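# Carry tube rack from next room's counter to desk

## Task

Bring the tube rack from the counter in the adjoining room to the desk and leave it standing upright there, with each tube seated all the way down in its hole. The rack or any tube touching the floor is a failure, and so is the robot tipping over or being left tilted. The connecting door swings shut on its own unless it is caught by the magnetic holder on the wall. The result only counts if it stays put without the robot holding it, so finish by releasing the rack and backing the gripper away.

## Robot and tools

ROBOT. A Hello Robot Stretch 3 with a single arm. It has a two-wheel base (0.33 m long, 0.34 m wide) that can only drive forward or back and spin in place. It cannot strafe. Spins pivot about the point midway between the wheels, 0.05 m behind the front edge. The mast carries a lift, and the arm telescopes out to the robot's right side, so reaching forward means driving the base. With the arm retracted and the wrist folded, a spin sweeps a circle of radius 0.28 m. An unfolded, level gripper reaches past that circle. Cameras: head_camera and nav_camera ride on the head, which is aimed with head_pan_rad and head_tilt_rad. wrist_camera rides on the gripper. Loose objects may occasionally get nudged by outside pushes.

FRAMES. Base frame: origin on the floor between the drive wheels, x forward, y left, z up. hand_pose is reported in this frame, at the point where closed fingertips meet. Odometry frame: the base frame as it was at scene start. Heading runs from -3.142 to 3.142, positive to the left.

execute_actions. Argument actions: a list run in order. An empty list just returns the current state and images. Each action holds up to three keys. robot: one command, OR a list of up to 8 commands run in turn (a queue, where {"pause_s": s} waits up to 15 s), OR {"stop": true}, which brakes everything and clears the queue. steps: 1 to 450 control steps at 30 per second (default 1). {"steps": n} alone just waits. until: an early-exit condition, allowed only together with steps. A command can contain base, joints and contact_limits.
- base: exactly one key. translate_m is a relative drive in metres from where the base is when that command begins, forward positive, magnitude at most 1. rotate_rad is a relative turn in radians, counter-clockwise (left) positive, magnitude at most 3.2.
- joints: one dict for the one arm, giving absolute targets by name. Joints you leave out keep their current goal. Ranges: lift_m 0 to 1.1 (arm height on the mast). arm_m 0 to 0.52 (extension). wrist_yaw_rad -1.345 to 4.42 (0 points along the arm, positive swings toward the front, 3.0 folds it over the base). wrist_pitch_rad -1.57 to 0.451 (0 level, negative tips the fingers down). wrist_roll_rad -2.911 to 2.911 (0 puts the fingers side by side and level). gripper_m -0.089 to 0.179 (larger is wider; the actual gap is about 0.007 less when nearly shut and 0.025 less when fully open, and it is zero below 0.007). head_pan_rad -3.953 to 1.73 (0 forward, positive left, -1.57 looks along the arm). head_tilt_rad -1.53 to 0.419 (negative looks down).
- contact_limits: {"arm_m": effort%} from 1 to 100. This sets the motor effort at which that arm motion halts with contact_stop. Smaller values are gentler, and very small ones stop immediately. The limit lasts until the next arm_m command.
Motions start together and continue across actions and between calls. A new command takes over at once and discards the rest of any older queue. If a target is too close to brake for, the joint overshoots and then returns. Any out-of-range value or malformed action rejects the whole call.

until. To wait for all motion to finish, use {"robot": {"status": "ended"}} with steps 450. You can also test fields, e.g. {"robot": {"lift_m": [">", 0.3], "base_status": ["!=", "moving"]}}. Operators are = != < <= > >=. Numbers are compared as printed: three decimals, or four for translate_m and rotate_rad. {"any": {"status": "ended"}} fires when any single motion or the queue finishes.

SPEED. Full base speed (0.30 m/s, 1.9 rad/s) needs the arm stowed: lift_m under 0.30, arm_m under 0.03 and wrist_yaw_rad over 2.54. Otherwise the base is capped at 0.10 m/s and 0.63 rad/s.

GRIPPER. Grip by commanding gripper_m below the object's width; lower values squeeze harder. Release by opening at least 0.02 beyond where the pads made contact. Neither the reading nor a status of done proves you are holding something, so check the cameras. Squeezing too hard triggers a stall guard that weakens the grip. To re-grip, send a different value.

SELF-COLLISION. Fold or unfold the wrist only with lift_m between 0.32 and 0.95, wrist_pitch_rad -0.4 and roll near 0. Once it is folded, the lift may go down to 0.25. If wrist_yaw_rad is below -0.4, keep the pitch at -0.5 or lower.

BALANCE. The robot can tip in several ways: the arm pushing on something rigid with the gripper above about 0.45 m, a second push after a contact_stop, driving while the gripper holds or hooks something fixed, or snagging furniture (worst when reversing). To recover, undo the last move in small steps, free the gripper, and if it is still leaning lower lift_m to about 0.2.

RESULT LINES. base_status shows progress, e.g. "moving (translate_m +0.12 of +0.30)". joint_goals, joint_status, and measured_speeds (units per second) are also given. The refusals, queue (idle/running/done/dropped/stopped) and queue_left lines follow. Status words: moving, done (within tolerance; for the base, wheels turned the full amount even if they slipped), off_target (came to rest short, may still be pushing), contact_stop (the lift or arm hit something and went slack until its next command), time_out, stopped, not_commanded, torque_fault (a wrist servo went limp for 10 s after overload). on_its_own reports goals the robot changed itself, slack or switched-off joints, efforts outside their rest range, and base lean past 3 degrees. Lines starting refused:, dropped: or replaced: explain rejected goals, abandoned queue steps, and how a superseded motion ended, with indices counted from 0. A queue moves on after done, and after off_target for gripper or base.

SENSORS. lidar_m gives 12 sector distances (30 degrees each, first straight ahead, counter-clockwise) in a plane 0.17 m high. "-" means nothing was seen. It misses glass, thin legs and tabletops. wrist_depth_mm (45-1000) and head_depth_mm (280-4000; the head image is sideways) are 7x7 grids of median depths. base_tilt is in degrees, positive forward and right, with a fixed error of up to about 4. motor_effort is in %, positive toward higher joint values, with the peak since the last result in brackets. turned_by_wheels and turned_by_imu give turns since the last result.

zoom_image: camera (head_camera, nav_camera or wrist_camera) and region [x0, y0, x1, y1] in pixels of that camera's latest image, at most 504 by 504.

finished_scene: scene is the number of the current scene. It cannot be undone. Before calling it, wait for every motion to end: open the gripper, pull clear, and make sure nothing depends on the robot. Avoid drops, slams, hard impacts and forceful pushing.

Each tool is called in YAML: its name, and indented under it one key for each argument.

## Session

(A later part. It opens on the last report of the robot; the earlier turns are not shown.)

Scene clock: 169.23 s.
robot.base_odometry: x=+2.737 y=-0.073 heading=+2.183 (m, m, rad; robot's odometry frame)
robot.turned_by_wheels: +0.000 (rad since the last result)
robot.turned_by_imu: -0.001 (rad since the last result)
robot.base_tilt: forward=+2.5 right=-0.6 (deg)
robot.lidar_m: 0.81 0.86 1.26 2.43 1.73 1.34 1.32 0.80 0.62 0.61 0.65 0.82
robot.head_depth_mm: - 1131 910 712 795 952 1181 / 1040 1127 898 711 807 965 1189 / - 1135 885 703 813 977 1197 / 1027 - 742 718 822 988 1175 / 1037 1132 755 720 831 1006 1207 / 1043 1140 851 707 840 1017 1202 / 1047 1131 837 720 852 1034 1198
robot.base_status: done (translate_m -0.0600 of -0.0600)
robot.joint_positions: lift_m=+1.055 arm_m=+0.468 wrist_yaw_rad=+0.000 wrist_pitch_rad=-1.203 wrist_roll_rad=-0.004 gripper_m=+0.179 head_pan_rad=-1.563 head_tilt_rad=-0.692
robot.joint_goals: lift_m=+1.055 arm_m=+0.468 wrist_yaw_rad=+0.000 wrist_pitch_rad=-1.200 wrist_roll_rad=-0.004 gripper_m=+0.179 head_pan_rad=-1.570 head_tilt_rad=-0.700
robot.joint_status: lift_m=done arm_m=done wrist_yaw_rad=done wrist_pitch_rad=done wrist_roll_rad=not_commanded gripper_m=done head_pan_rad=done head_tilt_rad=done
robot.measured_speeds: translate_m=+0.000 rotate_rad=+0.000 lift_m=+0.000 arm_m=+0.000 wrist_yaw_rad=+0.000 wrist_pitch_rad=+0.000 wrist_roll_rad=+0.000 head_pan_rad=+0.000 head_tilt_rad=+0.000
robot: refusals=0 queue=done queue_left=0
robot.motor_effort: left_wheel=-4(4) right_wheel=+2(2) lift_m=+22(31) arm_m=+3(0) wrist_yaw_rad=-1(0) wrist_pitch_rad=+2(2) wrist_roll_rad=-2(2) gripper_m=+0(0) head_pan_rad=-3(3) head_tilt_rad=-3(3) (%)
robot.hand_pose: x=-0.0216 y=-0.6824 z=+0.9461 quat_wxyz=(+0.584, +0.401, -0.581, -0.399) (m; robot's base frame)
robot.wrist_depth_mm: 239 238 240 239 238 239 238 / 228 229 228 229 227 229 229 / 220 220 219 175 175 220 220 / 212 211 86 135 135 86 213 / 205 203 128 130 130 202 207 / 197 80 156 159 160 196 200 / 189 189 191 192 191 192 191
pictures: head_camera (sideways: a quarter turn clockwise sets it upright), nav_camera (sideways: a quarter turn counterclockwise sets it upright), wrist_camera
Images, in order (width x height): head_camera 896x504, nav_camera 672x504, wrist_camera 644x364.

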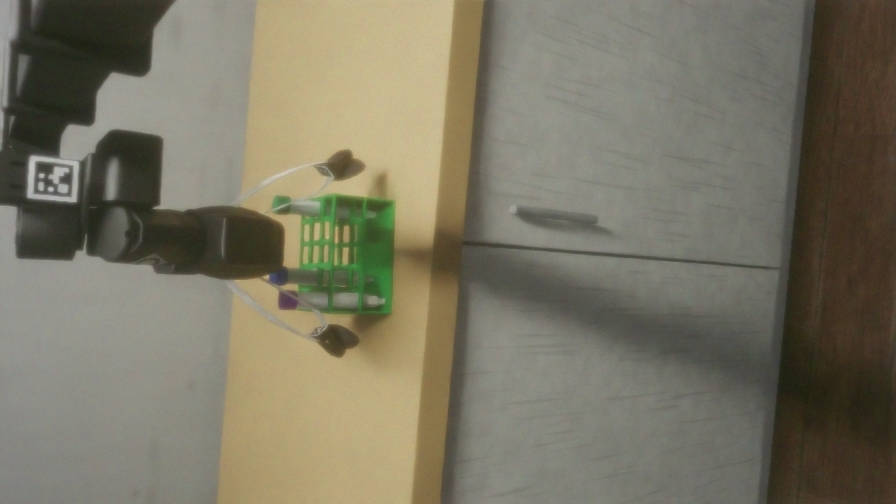

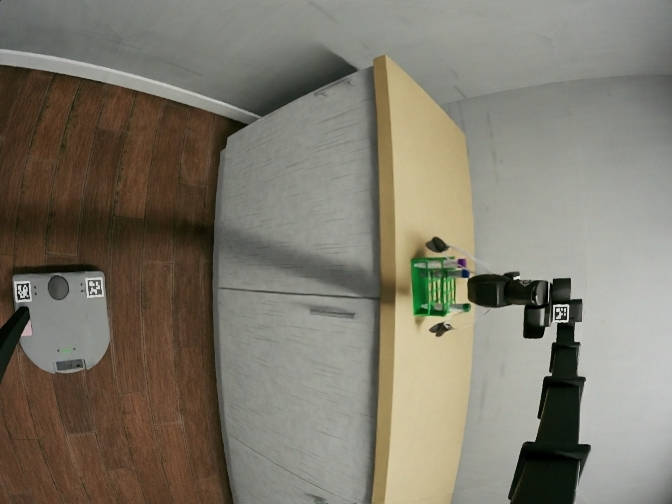

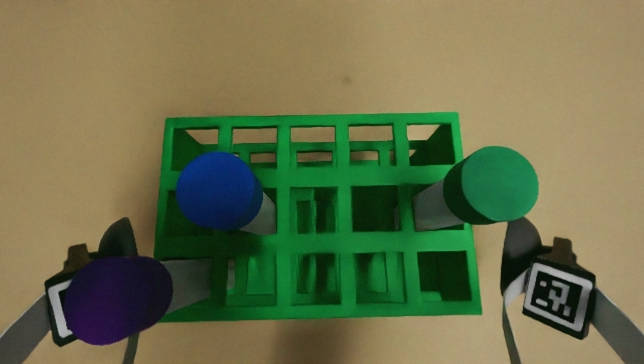

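execute_actions:
  actions:
    - {"robot":{"joints":{"gripper_m":0.13}},"steps":90,"until":{"robot":{"status":"ended"}}}

Scene clock: 174.83 s.
robot.base_odometry: x=+2.737 y=-0.073 heading=+2.183 (m, m, rad; robot's odometry frame)
robot.turned_by_wheels: +0.000 (rad since the last result)
robot.turned_by_imu: -0.001 (rad since the last result)
robot.base_tilt: forward=+2.6 right=-0.6 (deg)
robot.lidar_m: 0.81 0.86 1.25 2.43 1.73 1.34 1.32 0.80 0.62 0.61 0.65 0.82
robot.head_depth_mm: - 1137 914 714 794 956 1178 / 1045 1124 902 709 802 965 1180 / - 1133 805 706 812 973 1198 / 1028 - 743 719 824 990 1188 / 1037 1138 834 716 834 1003 1198 / 1042 1134 853 709 836 1021 1197 / 1054 1128 838 726 849 1032 1185
robot.base_status: done (translate_m -0.0600 of -0.0600)
robot.joint_positions: lift_m=+1.055 arm_m=+0.468 wrist_yaw_rad=+0.000 wrist_pitch_rad=-1.203 wrist_roll_rad=-0.006 gripper_m=+0.130 head_pan_rad=-1.563 head_tilt_rad=-0.692
robot.joint_goals: lift_m=+1.055 arm_m=+0.468 wrist_yaw_rad=+0.000 wrist_pitch_rad=-1.200 wrist_roll_rad=-0.006 gripper_m=+0.130 head_pan_rad=-1.570 head_tilt_rad=-0.700
robot.joint_status: lift_m=done arm_m=done wrist_yaw_rad=done wrist_pitch_rad=done wrist_roll_rad=not_commanded gripper_m=done head_pan_rad=done head_tilt_rad=done
robot.measured_speeds: translate_m=+0.000 rotate_rad=+0.000 lift_m=+0.000 arm_m=+0.000 wrist_yaw_rad=+0.000 wrist_pitch_rad=+0.000 wrist_roll_rad=+0.000 head_pan_rad=+0.000 head_tilt_rad=+0.000
robot: refusals=0 queue=done queue_left=0
robot.motor_effort: left_wheel=-3(4) right_wheel=+2(2) lift_m=+22(22) arm_m=+3(3) wrist_yaw_rad=+0(0) wrist_pitch_rad=+2(2) wrist_roll_rad=-1(2) gripper_m=-8(83) head_pan_rad=-3(3) head_tilt_rad=-3(3) (%)
robot.hand_pose: x=-0.0216 y=-0.6824 z=+0.9462 quat_wxyz=(+0.585, +0.401, -0.581, -0.399) (m; robot's base frame)
robot.wrist_depth_mm: 240 240 239 239 240 240 242 / 230 230 232 231 233 229 231 / 223 223 178 218 178 222 223 / 214 214 87 136 137 88 215 / 206 138 130 132 131 205 207 / 200 81 127 128 159 128 201 / 193 193 194 194 193 193 195
pictures: head_camera (sideways: a quarter turn clockwise sets it upright), nav_camera (sideways: a quarter turn counterclockwise sets it upright), wrist_camera
Images, in order (width x height): head_camera 896x504, nav_camera 672x504, wrist_camera 644x364.

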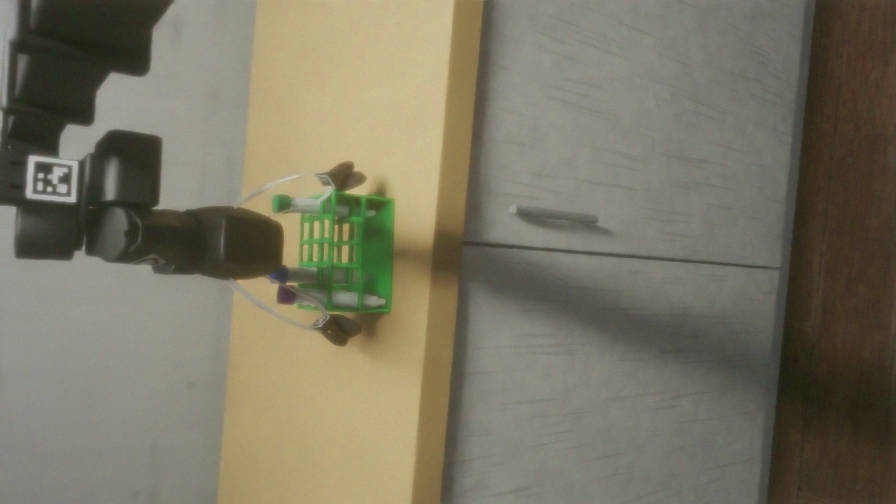

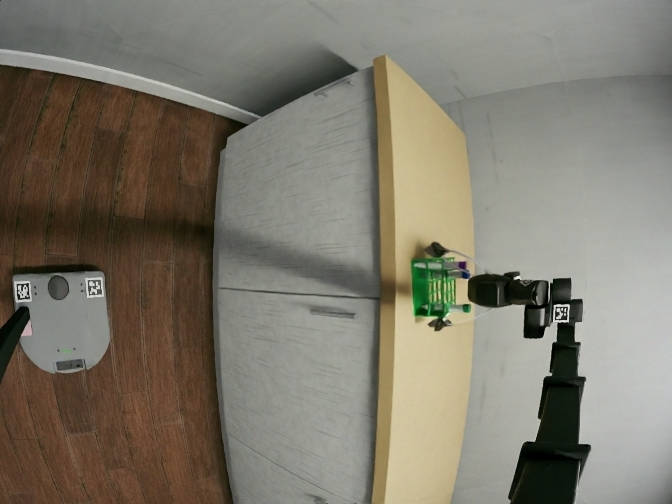

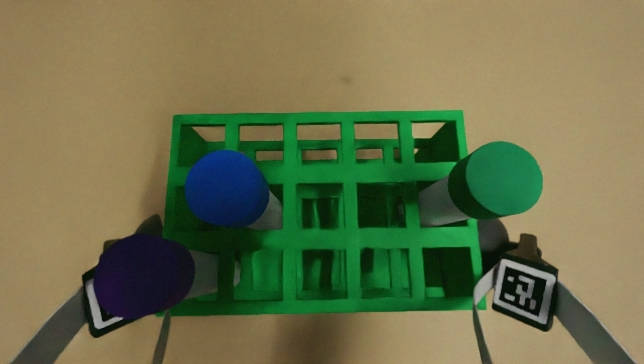

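execute_actions:
  actions:
    - {"robot":[{"joints":{"gripper_m":0.179}},{"joints":{"arm_m":0.45}},{"joints":{"gripper_m":0.135}}],"steps":200,"until":{"robot":{"status":"ended"}}}

zoom_image:
  camera: "head_camera"
  region: [200,120,460,380]

Scene clock: 183.17 s.
robot.base_odometry: x=+2.737 y=-0.073 heading=+2.183 (m, m, rad; robot's odometry frame)
robot.turned_by_wheels: +0.000 (rad since the last result)
robot.turned_by_imu: -0.002 (rad since the last result)
robot.base_tilt: forward=+2.5 right=-0.5 (deg)
robot.lidar_m: 0.81 0.86 1.25 2.44 1.73 1.34 1.32 0.80 0.62 0.61 0.65 0.82
robot.head_depth_mm: - 1131 913 712 793 951 1183 / 1044 1126 903 706 804 967 1198 / - 1131 890 706 814 980 1198 / 1025 1106 743 716 826 993 1181 / 1031 1130 856 714 832 1007 1204 / 1044 1137 849 709 842 1022 1202 / 1051 1132 838 722 850 1032 1189
robot.base_status: done (translate_m -0.0600 of -0.0600)
robot.joint_positions: lift_m=+1.055 arm_m=+0.450 wrist_yaw_rad=+0.000 wrist_pitch_rad=-1.202 wrist_roll_rad=-0.006 gripper_m=+0.135 head_pan_rad=-1.563 head_tilt_rad=-0.692
robot.joint_goals: lift_m=+1.055 arm_m=+0.450 wrist_yaw_rad=+0.000 wrist_pitch_rad=-1.200 wrist_roll_rad=-0.006 gripper_m=+0.135 head_pan_rad=-1.570 head_tilt_rad=-0.700
robot.joint_status: lift_m=done arm_m=done wrist_yaw_rad=done wrist_pitch_rad=done wrist_roll_rad=not_commanded gripper_m=done head_pan_rad=done head_tilt_rad=done
robot.measured_speeds: translate_m=+0.000 rotate_rad=+0.000 lift_m=+0.000 arm_m=+0.000 wrist_yaw_rad=+0.000 wrist_pitch_rad=+0.000 wrist_roll_rad=+0.000 head_pan_rad=+0.000 head_tilt_rad=+0.000
robot: refusals=0 queue=done queue_left=0
robot.motor_effort: left_wheel=-3(3) right_wheel=+2(2) lift_m=+22(22) arm_m=-2(2) wrist_yaw_rad=+0(0) wrist_pitch_rad=+2(2) wrist_roll_rad=-1(1) gripper_m=-4(84) head_pan_rad=-3(3) head_tilt_rad=-3(3) (%)
robot.hand_pose: x=-0.0216 y=-0.6650 z=+0.9462 quat_wxyz=(+0.585, +0.401, -0.581, -0.399) (m; robot's base frame)
robot.wrist_depth_mm: 238 237 238 239 238 239 239 / 228 228 145 229 228 229 229 / 220 219 89 139 139 89 221 / 213 86 132 135 133 210 213 / 204 83 156 131 166 207 206 / 198 - 198 197 199 - 198 / 191 192 192 192 192 193 193
pictures: head_camera (sideways: a quarter turn clockwise sets it upright), nav_camera (sideways: a quarter turn counterclockwise sets it upright), wrist_camera
Images, in order (width x height): head_camera 896x504, nav_camera 672x504, wrist_camera 644x364.

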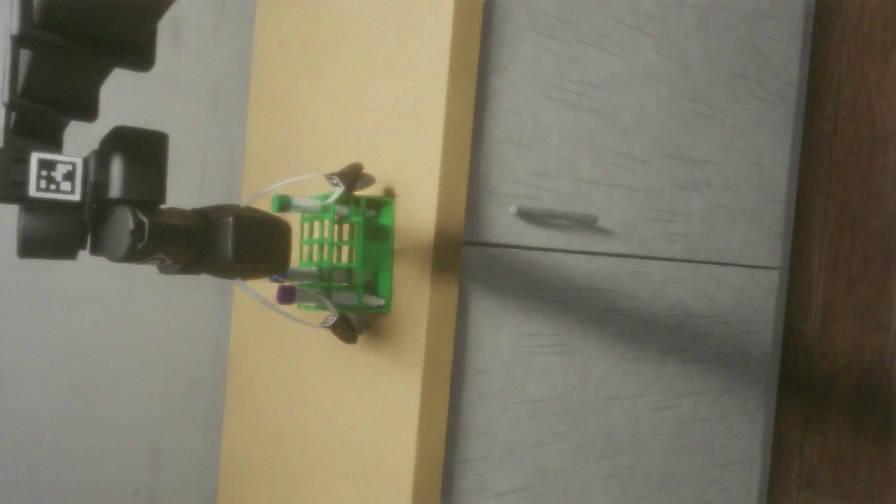

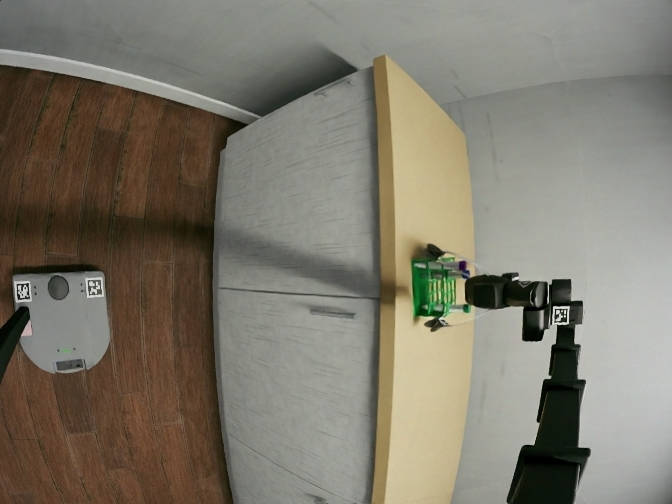

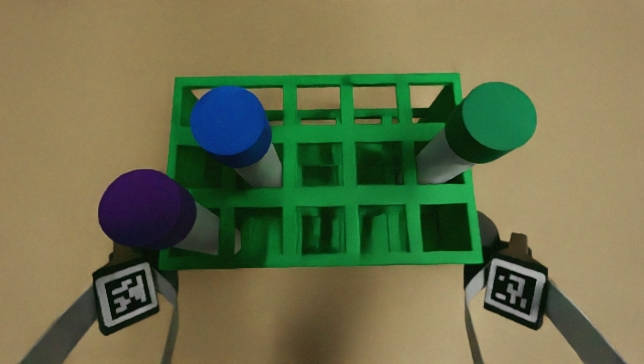

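Region (200, 120, 460, 380) of head_camera's 896x504 image, scaled by 1.938, with more detail than that image has.

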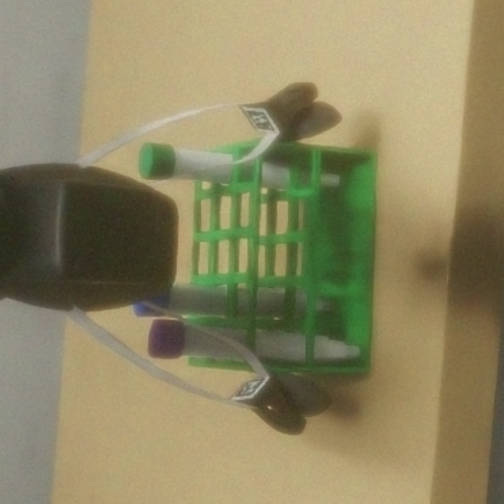

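execute_actions:
  actions:
    - {"robot":[{"joints":{"lift_m":1.047,"arm_m":0.455}},{"joints":{"gripper_m":0.11}}],"steps":200,"until":{"robot":{"status":"ended"}}}

Scene clock: 186.77 s.
robot.base_odometry: x=+2.737 y=-0.073 heading=+2.183 (m, m, rad; robot's odometry frame)
robot.turned_by_wheels: +0.000 (rad since the last result)
robot.turned_by_imu: -0.001 (rad since the last result)
robot.base_tilt: forward=+2.5 right=-0.5 (deg)
robot.lidar_m: 0.81 0.86 1.25 2.43 1.73 1.34 1.32 0.80 0.62 0.61 0.65 0.82
robot.head_depth_mm: - 1145 919 713 799 952 1175 / 999 1130 899 713 805 964 1198 / - 1132 844 702 812 983 1187 / 1013 - 744 719 825 990 1186 / 1029 1134 821 716 835 1006 1208 / 1039 1137 848 706 840 1015 1187 / 1048 1135 837 722 849 1026 1186
robot.base_status: done (translate_m -0.0600 of -0.0600)
robot.joint_positions: lift_m=+1.047 arm_m=+0.455 wrist_yaw_rad=+0.000 wrist_pitch_rad=-1.204 wrist_roll_rad=-0.006 gripper_m=+0.111 head_pan_rad=-1.563 head_tilt_rad=-0.692
robot.joint_goals: lift_m=+1.047 arm_m=+0.455 wrist_yaw_rad=+0.000 wrist_pitch_rad=-1.200 wrist_roll_rad=-0.006 gripper_m=+0.110 head_pan_rad=-1.570 head_tilt_rad=-0.700
robot.joint_status: lift_m=done arm_m=done wrist_yaw_rad=done wrist_pitch_rad=done wrist_roll_rad=not_commanded gripper_m=done head_pan_rad=done head_tilt_rad=done
robot.measured_speeds: translate_m=+0.000 rotate_rad=+0.000 lift_m=+0.000 arm_m=+0.000 wrist_yaw_rad=+0.000 wrist_pitch_rad=+0.000 wrist_roll_rad=+0.000 head_pan_rad=+0.000 head_tilt_rad=+0.000
robot: refusals=0 queue=done queue_left=0
robot.motor_effort: left_wheel=-4(3) right_wheel=+2(2) lift_m=+22(20) arm_m=+3(7) wrist_yaw_rad=+0(0) wrist_pitch_rad=+3(3) wrist_roll_rad=-1(1) gripper_m=-20(88) head_pan_rad=-3(3) head_tilt_rad=-3(3) (%)
robot.hand_pose: x=-0.0216 y=-0.6691 z=+0.9381 quat_wxyz=(+0.585, +0.402, -0.581, -0.399) (m; robot's base frame)
robot.wrist_depth_mm: 228 226 230 229 228 228 229 / 218 219 135 218 215 135 219 / 211 211 80 131 131 81 213 / 204 78 124 126 125 202 205 / 195 76 155 159 158 196 198 / 191 118 189 190 189 - 192 / 185 183 184 185 185 185 186
pictures: head_camera (sideways: a quarter turn clockwise sets it upright), nav_camera (sideways: a quarter turn counterclockwise sets it upright), wrist_camera
Images, in order (width x height): head_camera 896x504, nav_camera 672x504, wrist_camera 644x364.

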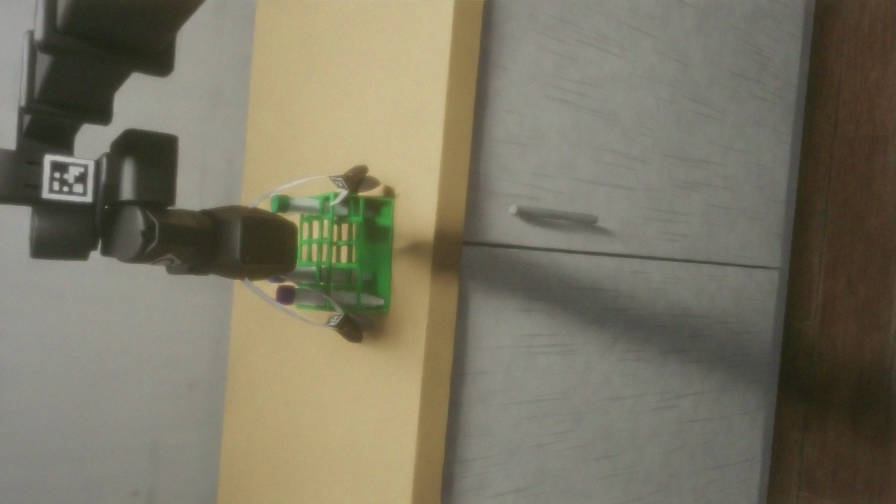

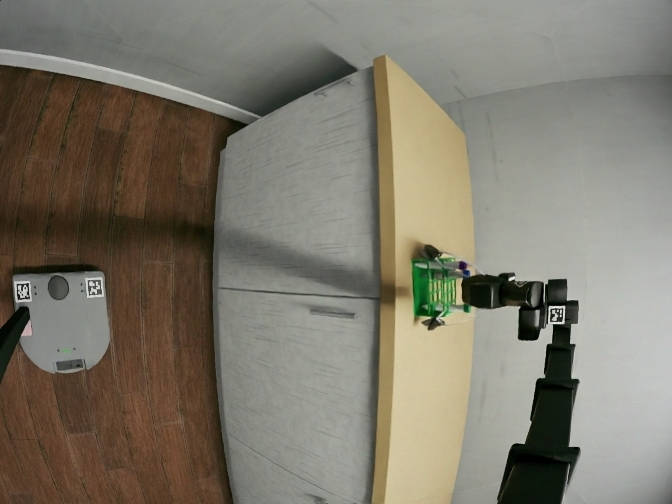

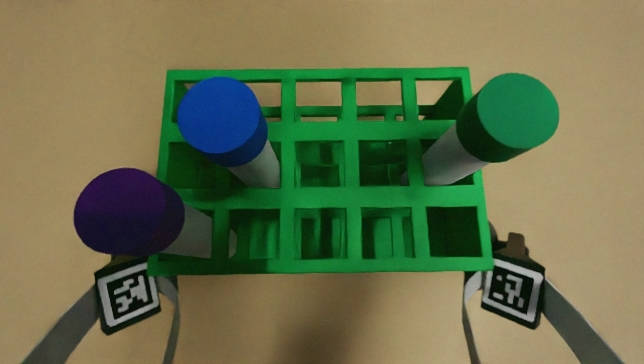

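execute_actions:
  actions:
    - {"robot":[{"joints":{"gripper_m":0.098}},{"joints":{"lift_m":1.085}},{"pause_s":1}],"steps":200,"until":{"robot":{"status":"ended"}}}

zoom_image:
  camera: "head_camera"
  region: [200,120,460,380]

Scene clock: 191.23 s.
robot.base_odometry: x=+2.737 y=-0.073 heading=+2.183 (m, m, rad; robot's odometry frame)
robot.turned_by_wheels: +0.000 (rad since the last result)
robot.turned_by_imu: -0.001 (rad since the last result)
robot.base_tilt: forward=+2.6 right=-0.4 (deg)
robot.lidar_m: 0.80 0.86 1.25 2.44 1.73 1.34 1.32 0.80 0.62 0.61 0.65 0.82
robot.head_depth_mm: 1039 1120 912 710 794 951 1180 / 1025 1124 900 708 804 966 1192 / - 1131 802 703 812 980 1193 / 1025 - 733 719 823 992 1178 / 1035 1135 777 716 832 1005 1201 / 1035 1134 849 711 840 1025 1194 / 1051 1133 838 724 849 1028 1187
robot.base_status: done (translate_m -0.0600 of -0.0600)
robot.joint_positions: lift_m=+1.085 arm_m=+0.455 wrist_yaw_rad=+0.000 wrist_pitch_rad=-1.206 wrist_roll_rad=-0.006 gripper_m=+0.099 head_pan_rad=-1.563 head_tilt_rad=-0.692
robot.joint_goals: lift_m=+1.085 arm_m=+0.455 wrist_yaw_rad=+0.000 wrist_pitch_rad=-1.200 wrist_roll_rad=-0.006 gripper_m=+0.098 head_pan_rad=-1.570 head_tilt_rad=-0.700
robot.joint_status: lift_m=done arm_m=done wrist_yaw_rad=done wrist_pitch_rad=done wrist_roll_rad=not_commanded gripper_m=done head_pan_rad=done head_tilt_rad=done
robot.measured_speeds: translate_m=+0.000 rotate_rad=+0.000 lift_m=+0.000 arm_m=+0.000 wrist_yaw_rad=+0.000 wrist_pitch_rad=+0.000 wrist_roll_rad=+0.000 head_pan_rad=+0.000 head_tilt_rad=+0.000
robot: refusals=0 queue=done queue_left=0
robot.motor_effort: left_wheel=-3(3) right_wheel=+2(2) lift_m=+31(32) arm_m=+3(3) wrist_yaw_rad=+0(1) wrist_pitch_rad=+4(4) wrist_roll_rad=-1(1) gripper_m=-15(68) head_pan_rad=-3(3) head_tilt_rad=-3(3) (%)
robot.hand_pose: x=-0.0216 y=-0.6687 z=+0.9755 quat_wxyz=(+0.584, +0.402, -0.580, -0.400) (m; robot's base frame)
robot.wrist_depth_mm: 272 270 272 271 272 272 270 / 260 260 258 262 262 262 262 / 251 248 135 250 166 254 252 / 244 243 142 153 146 242 243 / 235 233 141 166 149 234 236 / 228 - 156 180 166 - 229 / 221 219 218 219 218 219 222
pictures: head_camera (sideways: a quarter turn clockwise sets it upright), nav_camera (sideways: a quarter turn counterclockwise sets it upright), wrist_camera
Images, in order (width x height): head_camera 896x504, nav_camera 672x504, wrist_camera 644x364.

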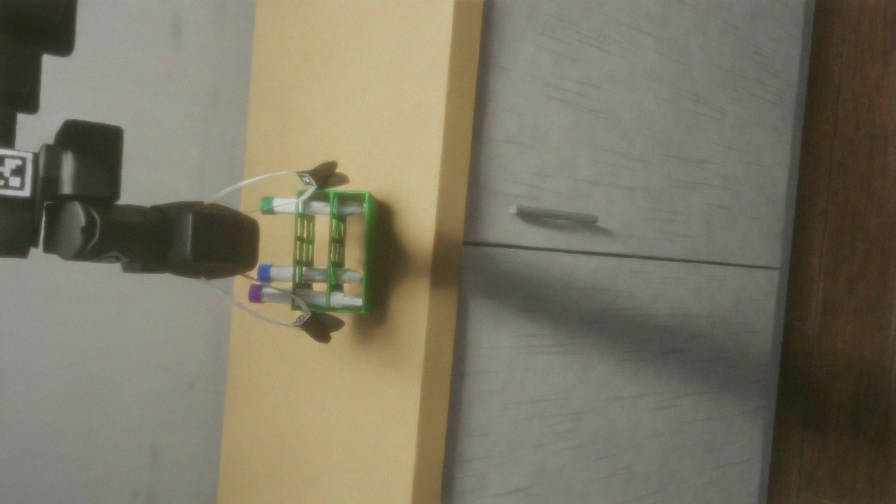

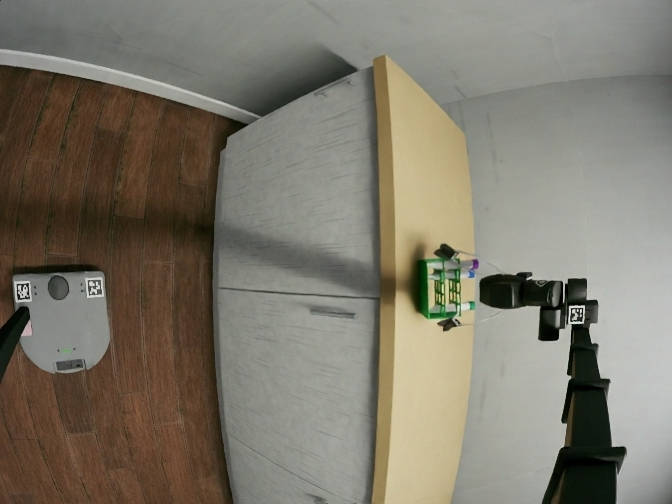

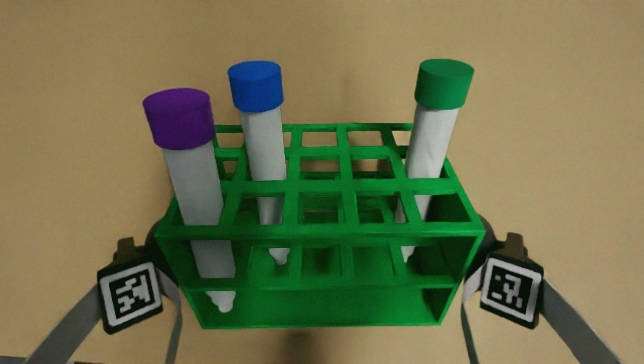

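Region (200, 120, 460, 380) of head_camera's 896x504 image, scaled by 1.938, with more detail than that image has.

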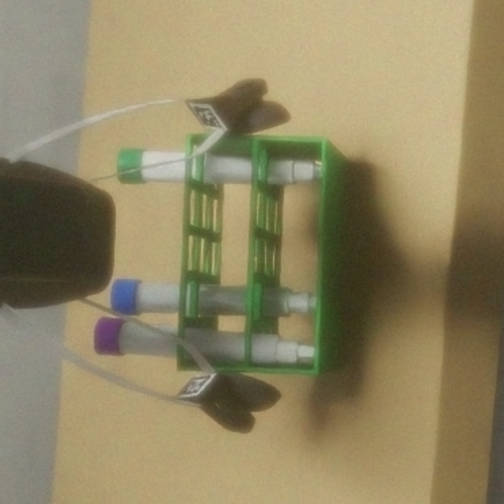

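execute_actions:
  actions:
    - {"robot":{"joints":{"lift_m":1.047}},"steps":100,"until":{"robot":{"status":"ended"}}}
    - {"robot":{"joints":{"gripper_m":0.179}},"steps":100,"until":{"robot":{"status":"ended"}}}
    - {"robot":[{"joints":{"lift_m":1.066}},{"joints":{"arm_m":0.475}},{"joints":{"gripper_m":0.125}}],"steps":200,"until":{"robot":{"status":"ended"}}}

Scene clock: 202.70 s.
robot.base_odometry: x=+2.737 y=-0.073 heading=+2.183 (m, m, rad; robot's odometry frame)
robot.turned_by_wheels: +0.000 (rad since the last result)
robot.turned_by_imu: -0.002 (rad since the last result)
robot.base_tilt: forward=+2.4 right=-0.6 (deg)
robot.lidar_m: 0.81 0.86 1.25 2.44 1.74 1.34 1.32 0.80 0.62 0.61 0.65 0.82
robot.head_depth_mm: - 1116 914 713 798 952 1180 / 1042 1127 902 712 803 970 1194 / - 1136 844 702 814 976 1186 / 1026 - 745 717 826 991 1182 / 1030 1138 800 714 831 999 1199 / 1042 1141 849 707 844 1021 1196 / 1044 1138 840 721 847 1035 1184
robot.base_status: done (translate_m -0.0600 of -0.0600)
robot.joint_positions: lift_m=+1.066 arm_m=+0.475 wrist_yaw_rad=+0.000 wrist_pitch_rad=-1.206 wrist_roll_rad=-0.006 gripper_m=+0.125 head_pan_rad=-1.563 head_tilt_rad=-0.692
robot.joint_goals: lift_m=+1.066 arm_m=+0.475 wrist_yaw_rad=+0.000 wrist_pitch_rad=-1.200 wrist_roll_rad=-0.006 gripper_m=+0.125 head_pan_rad=-1.570 head_tilt_rad=-0.700
robot.joint_status: lift_m=done arm_m=done wrist_yaw_rad=done wrist_pitch_rad=done wrist_roll_rad=not_commanded gripper_m=done head_pan_rad=done head_tilt_rad=done
robot.measured_speeds: translate_m=+0.000 rotate_rad=+0.000 lift_m=+0.000 arm_m=+0.000 wrist_yaw_rad=+0.000 wrist_pitch_rad=+0.000 wrist_roll_rad=+0.000 head_pan_rad=+0.000 head_tilt_rad=+0.000
robot: refusals=0 queue=done queue_left=0
robot.motor_effort: left_wheel=-4(4) right_wheel=+2(2) lift_m=+31(32) arm_m=+3(0) wrist_yaw_rad=+0(0) wrist_pitch_rad=+4(4) wrist_roll_rad=-1(1) gripper_m=-9(85) head_pan_rad=-3(3) head_tilt_rad=-3(3) (%)
robot.hand_pose: x=-0.0216 y=-0.6887 z=+0.9566 quat_wxyz=(+0.584, +0.402, -0.580, -0.400) (m; robot's base frame)
robot.wrist_depth_mm: 249 250 248 249 250 250 250 / 239 241 239 240 241 239 242 / 231 231 185 230 229 231 233 / 223 223 97 146 145 97 224 / 214 215 138 140 140 139 214 / 209 89 133 168 166 - 210 / 203 203 202 201 202 202 202
pictures: head_camera (sideways: a quarter turn clockwise sets it upright), nav_camera (sideways: a quarter turn counterclockwise sets it upright), wrist_camera
Images, in order (width x height): head_camera 896x504, nav_camera 672x504, wrist_camera 644x364.

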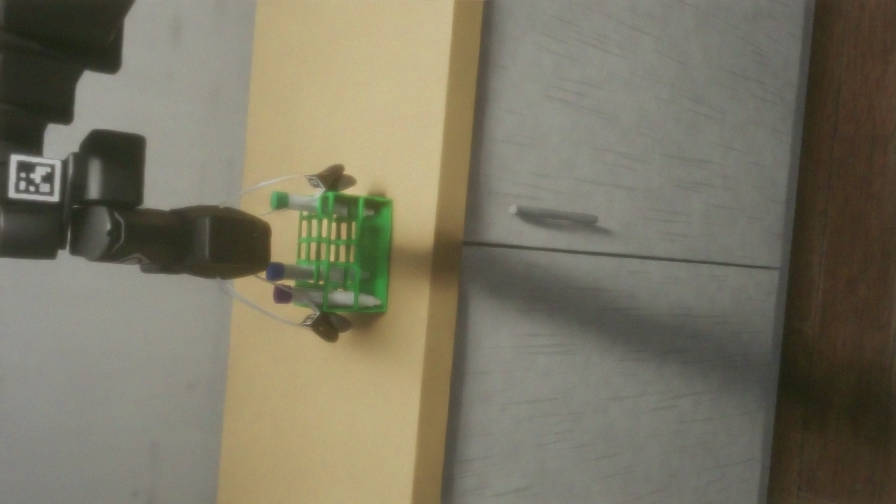

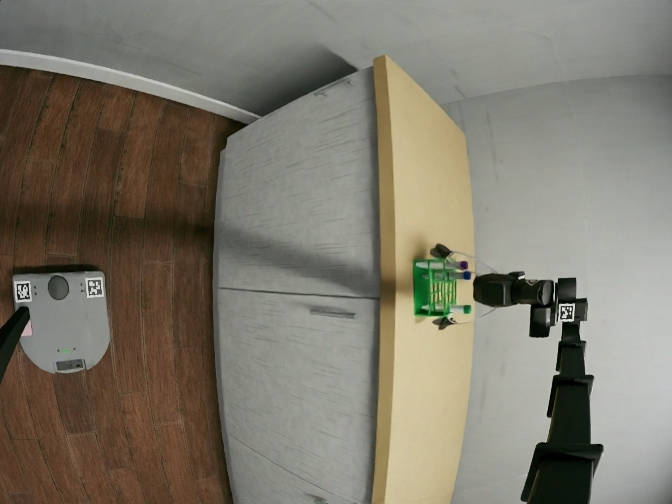

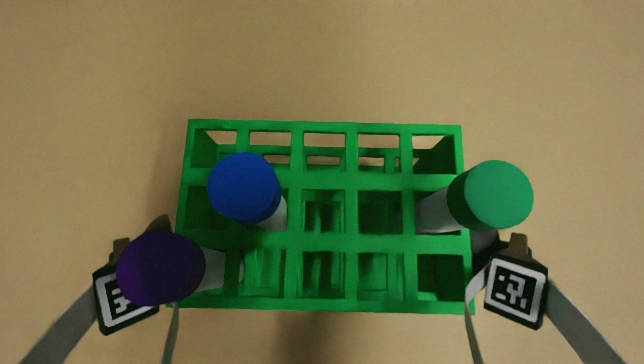

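execute_actions:
  actions:
    - {"robot":[{"joints":{"gripper_m":0.1}},{"pause_s":0.5},{"joints":{"lift_m":1.09}},{"pause_s":1}],"steps":200,"until":{"robot":{"status":"ended"}}}

zoom_image:
  camera: "head_camera"
  region: [200,120,460,380]

Scene clock: 207.47 s.
robot.base_odometry: x=+2.737 y=-0.073 heading=+2.183 (m, m, rad; robot's odometry frame)
robot.turned_by_wheels: +0.000 (rad since the last result)
robot.turned_by_imu: -0.001 (rad since the last result)
robot.base_tilt: forward=+2.5 right=-0.5 (deg)
robot.lidar_m: 0.81 0.86 1.26 2.44 1.73 1.34 1.32 0.80 0.62 0.61 0.65 0.82
robot.head_depth_mm: 1022 1114 911 711 793 952 1185 / 1017 1127 901 709 801 965 1199 / - 1126 785 702 812 974 1190 / 1024 1116 731 719 823 987 1182 / 1034 1136 780 716 831 1003 1202 / 1040 1133 849 707 842 1020 1197 / 1049 1130 837 723 851 1032 1195
robot.base_status: done (translate_m -0.0600 of -0.0600)
robot.joint_positions: lift_m=+1.090 arm_m=+0.475 wrist_yaw_rad=+0.000 wrist_pitch_rad=-1.206 wrist_roll_rad=-0.006 gripper_m=+0.101 head_pan_rad=-1.563 head_tilt_rad=-0.692
robot.joint_goals: lift_m=+1.090 arm_m=+0.475 wrist_yaw_rad=+0.000 wrist_pitch_rad=-1.200 wrist_roll_rad=-0.006 gripper_m=+0.100 head_pan_rad=-1.570 head_tilt_rad=-0.700
robot.joint_status: lift_m=done arm_m=done wrist_yaw_rad=done wrist_pitch_rad=done wrist_roll_rad=not_commanded gripper_m=done head_pan_rad=done head_tilt_rad=done
robot.measured_speeds: translate_m=+0.000 rotate_rad=+0.000 lift_m=+0.000 arm_m=+0.000 wrist_yaw_rad=+0.000 wrist_pitch_rad=+0.000 wrist_roll_rad=+0.000 head_pan_rad=+0.000 head_tilt_rad=+0.000
robot: refusals=0 queue=done queue_left=0
robot.motor_effort: left_wheel=-4(4) right_wheel=+2(2) lift_m=+31(32) arm_m=+3(3) wrist_yaw_rad=+0(0) wrist_pitch_rad=+4(4) wrist_roll_rad=-1(1) gripper_m=-15(91) head_pan_rad=-3(3) head_tilt_rad=-3(3) (%)
robot.hand_pose: x=-0.0216 y=-0.6886 z=+0.9805 quat_wxyz=(+0.584, +0.402, -0.580, -0.400) (m; robot's base frame)
robot.wrist_depth_mm: 277 277 277 276 277 278 279 / 267 266 268 266 267 268 271 / 256 257 257 257 257 257 257 / 247 250 98 180 145 97 249 / 241 142 139 140 139 240 240 / 233 89 133 165 167 - 233 / 224 223 226 225 226 225 225
pictures: head_camera (sideways: a quarter turn clockwise sets it upright), nav_camera (sideways: a quarter turn counterclockwise sets it upright), wrist_camera
Images, in order (width x height): head_camera 896x504, nav_camera 672x504, wrist_camera 644x364.

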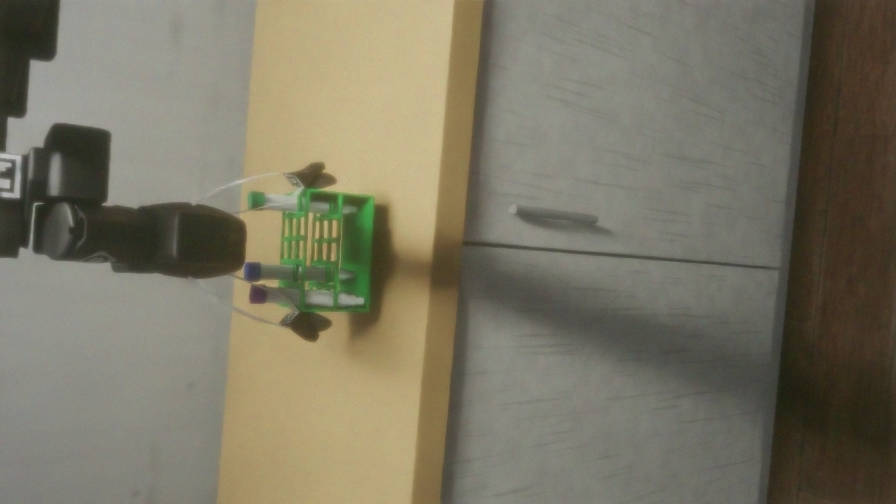

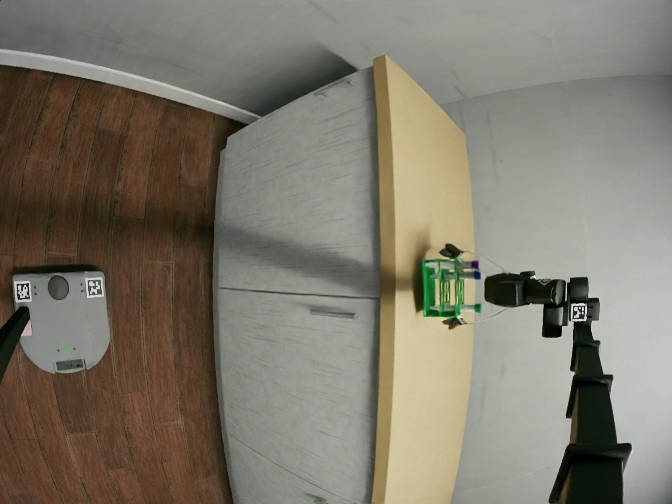

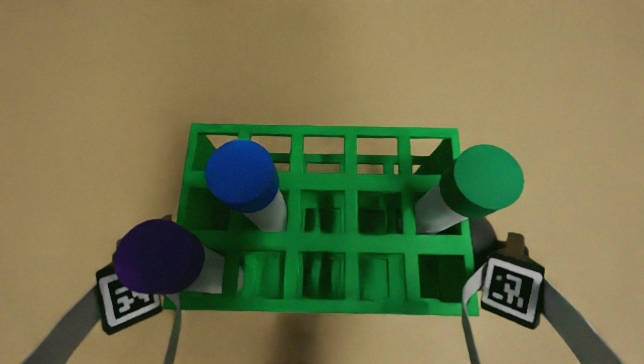

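Region (200, 120, 460, 380) of head_camera's 896x504 image, scaled by 1.938, with more detail than that image has.

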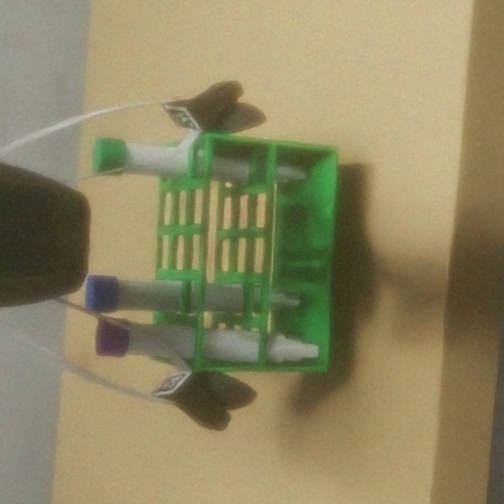

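execute_actions:
  actions:
    - {"robot":[{"joints":{"lift_m":1.1}},{"joints":{"arm_m":0.0,"head_pan_rad":0,"head_tilt_rad":-0.6}},{"base":{"rotate_rad":1.57}},{"base":{"translate_m":1.0}}],"steps":450,"until":{"robot":{"status":"ended"}}}
    - {"steps":300,"until":{"robot":{"status":"ended"}}}
    - {"robot":[{"base":{"translate_m":0.94}},{"base":{"rotate_rad":1.57}}],"steps":450,"until":{"robot":{"status":"ended"}}}

Scene clock: 247.67 s.
robot.base_odometry: x=+1.148 y=-1.187 heading=-0.960 (m, m, rad; robot's odometry frame)
robot.turned_by_wheels: +3.140 (rad since the last result)
robot.turned_by_imu: +3.146 (rad since the last result)
robot.base_tilt: forward=+2.3 right=-0.5 (deg)
robot.lidar_m: 3.34 1.24 1.79 2.53 1.27 0.98 0.96 0.81 0.63 0.62 0.54 0.71
robot.head_depth_mm: 2189 2090 2013 1416 1268 1246 1228 / 3141 3317 3128 2457 1897 1503 1282 / 3220 3618 3745 2498 1902 1523 1271 / 3220 3535 3636 2476 1887 1506 1260 / 3315 3563 3661 2449 1866 1503 1257 / 3272 3636 3555 2426 1851 1485 1249 / 3221 3568 1310 1384 1541 1489 1238
robot.base_status: done (rotate_rad +1.5698 of +1.5700)
robot.joint_positions: lift_m=+1.098 arm_m=+0.000 wrist_yaw_rad=+0.000 wrist_pitch_rad=-1.207 wrist_roll_rad=-0.006 gripper_m=+0.101 head_pan_rad=-0.007 head_tilt_rad=-0.606
robot.joint_goals: lift_m=+1.100 arm_m=+0.000 wrist_yaw_rad=+0.000 wrist_pitch_rad=-1.200 wrist_roll_rad=-0.006 gripper_m=+0.100 head_pan_rad=+0.000 head_tilt_rad=-0.600
robot.joint_status: lift_m=done arm_m=done wrist_yaw_rad=done wrist_pitch_rad=done wrist_roll_rad=not_commanded gripper_m=done head_pan_rad=done head_tilt_rad=done
robot.measured_speeds: translate_m=+0.000 rotate_rad=+0.000 lift_m=+0.000 arm_m=+0.000 wrist_yaw_rad=+0.000 wrist_pitch_rad=+0.000 wrist_roll_rad=+0.000 head_pan_rad=+0.000 head_tilt_rad=+0.000
robot: refusals=0 queue=done queue_left=0
robot.motor_effort: left_wheel=-4(10) right_wheel=+3(5) lift_m=+31(32) arm_m=-2(1) wrist_yaw_rad=-1(0) wrist_pitch_rad=+5(5) wrist_roll_rad=-1(1) gripper_m=-16(15) head_pan_rad=+3(38) head_tilt_rad=+2(11) (%)
robot.hand_pose: x=-0.0216 y=-0.2140 z=+0.9884 quat_wxyz=(+0.584, +0.403, -0.580, -0.400) (m; robot's base frame)
robot.wrist_depth_mm: 417 445 617 597 575 569 556 / 539 537 773 792 749 727 694 / 784 773 672 984 916 970 975 / - - 98 181 146 97 - / - 141 139 140 139 - - / - 89 134 165 166 - - / - - - - - - -
pictures: head_camera (sideways: a quarter turn clockwise sets it upright), nav_camera (sideways: a quarter turn counterclockwise sets it upright), wrist_camera
Images, in order (width x height): head_camera 896x504, nav_camera 672x504, wrist_camera 644x364.

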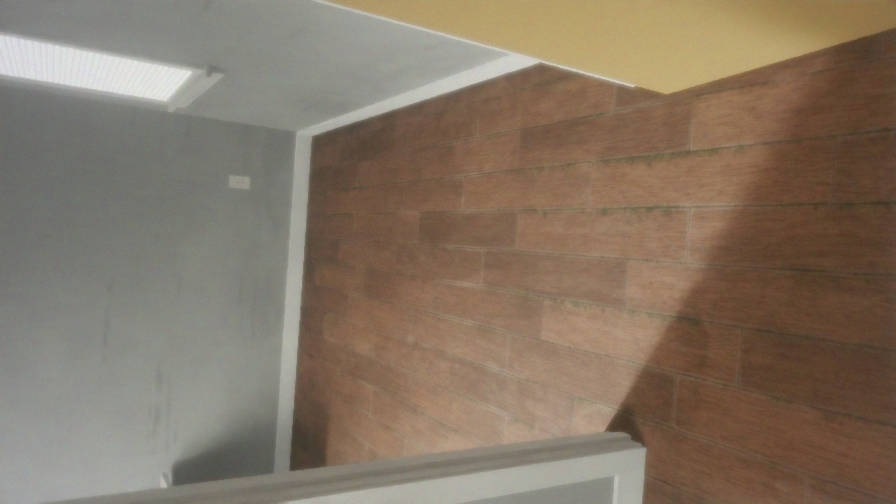

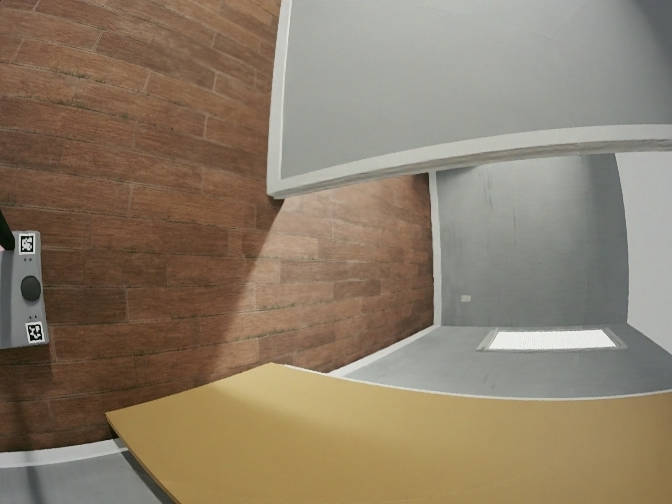

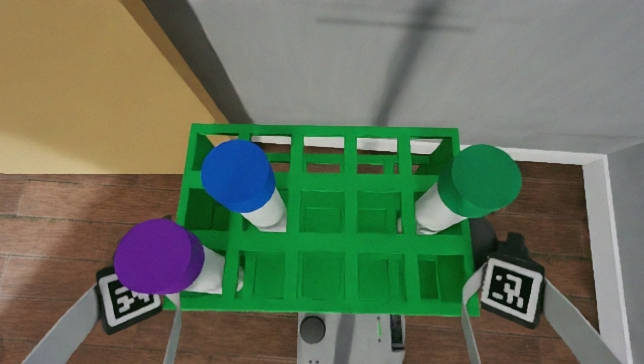

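execute_actions:
  actions:
    - {"robot":{"base":{"translate_m":0.9}},"steps":450,"until":{"robot":{"status":"ended"}}}

Scene clock: 261.50 s.
robot.base_odometry: x=+1.664 y=-1.924 heading=-0.961 (m, m, rad; robot's odometry frame)
robot.turned_by_wheels: +0.000 (rad since the last result)
robot.turned_by_imu: +0.000 (rad since the last result)
robot.base_tilt: forward=+2.4 right=-0.6 (deg)
robot.lidar_m: 2.91 0.50 0.48 1.51 2.44 1.89 1.85 0.70 0.52 0.50 0.52 1.06
robot.head_depth_mm: 2395 2350 2241 2167 1861 1552 1289 / 2416 2672 2966 2568 1917 1541 1286 / 2457 2710 2999 2519 1897 1534 1270 / 2469 2714 3042 2526 1883 1508 1264 / 2499 2743 2984 2460 1871 1507 1257 / 2480 2762 3021 2447 1848 1488 1256 / 2533 2750 3011 2404 1854 1489 1236
robot.base_status: done (translate_m +0.9000 of +0.9000)
robot.joint_positions: lift_m=+1.098 arm_m=+0.000 wrist_yaw_rad=+0.000 wrist_pitch_rad=-1.207 wrist_roll_rad=-0.006 gripper_m=+0.101 head_pan_rad=-0.007 head_tilt_rad=-0.606
robot.joint_goals: lift_m=+1.100 arm_m=+0.000 wrist_yaw_rad=+0.000 wrist_pitch_rad=-1.200 wrist_roll_rad=-0.006 gripper_m=+0.100 head_pan_rad=+0.000 head_tilt_rad=-0.600
robot.joint_status: lift_m=done arm_m=done wrist_yaw_rad=done wrist_pitch_rad=done wrist_roll_rad=not_commanded gripper_m=done head_pan_rad=done head_tilt_rad=done
robot.measured_speeds: translate_m=+0.000 rotate_rad=+0.000 lift_m=+0.000 arm_m=+0.000 wrist_yaw_rad=+0.000 wrist_pitch_rad=+0.000 wrist_roll_rad=+0.000 head_pan_rad=+0.000 head_tilt_rad=+0.000
robot: refusals=0 queue=done queue_left=0
robot.motor_effort: left_wheel=-4(7) right_wheel=+2(5) lift_m=+31(31) arm_m=-2(2) wrist_yaw_rad=-1(0) wrist_pitch_rad=+5(5) wrist_roll_rad=-1(1) gripper_m=-16(16) head_pan_rad=+3(3) head_tilt_rad=+3(2) (%)
robot.hand_pose: x=-0.0216 y=-0.2140 z=+0.9884 quat_wxyz=(+0.584, +0.403, -0.580, -0.400) (m; robot's base frame)
robot.wrist_depth_mm: 788 448 425 422 417 415 423 / - 689 550 550 543 548 550 / - - 673 692 669 788 854 / - - 98 180 145 97 - / - 142 139 140 138 - - / - 89 134 165 166 - - / - - - - - - -
pictures: head_camera (sideways: a quarter turn clockwise sets it upright), nav_camera (sideways: a quarter turn counterclockwise sets it upright), wrist_camera
Images, in order (width x height): head_camera 896x504, nav_camera 672x504, wrist_camera 644x364.

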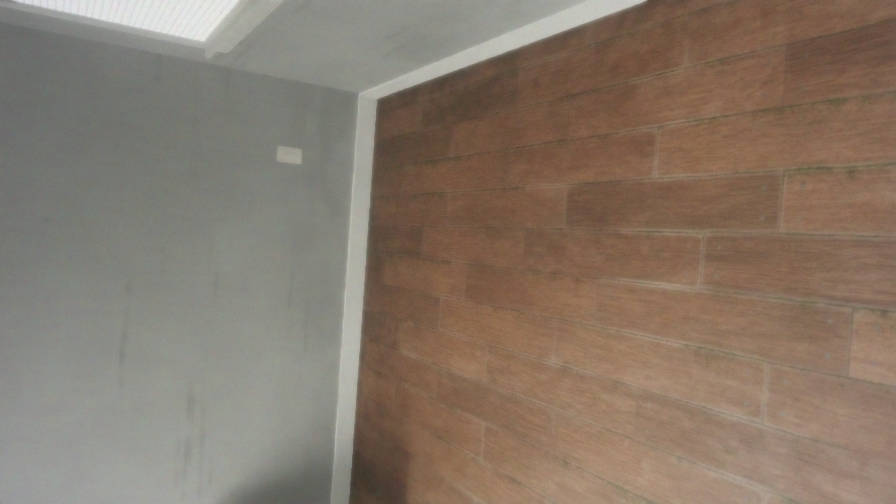

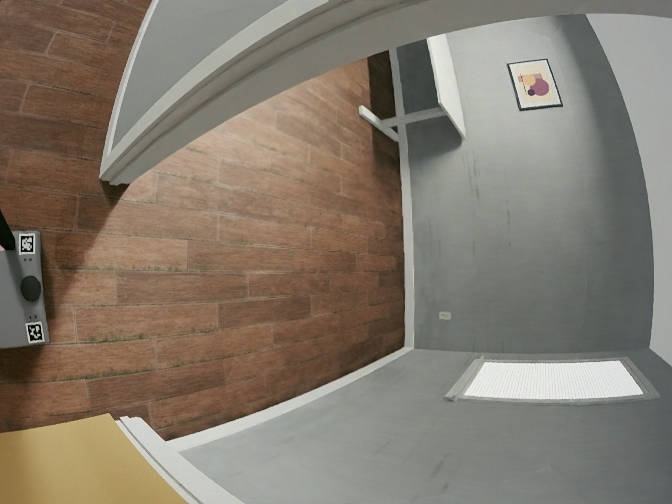

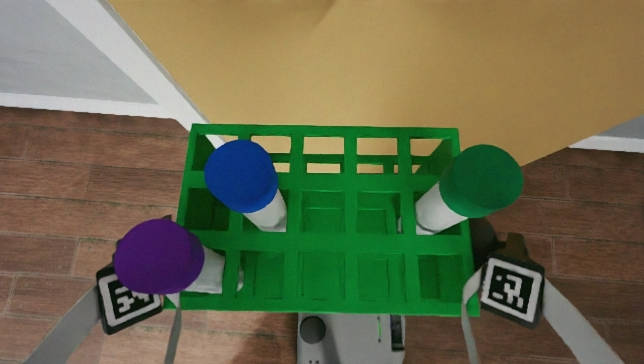

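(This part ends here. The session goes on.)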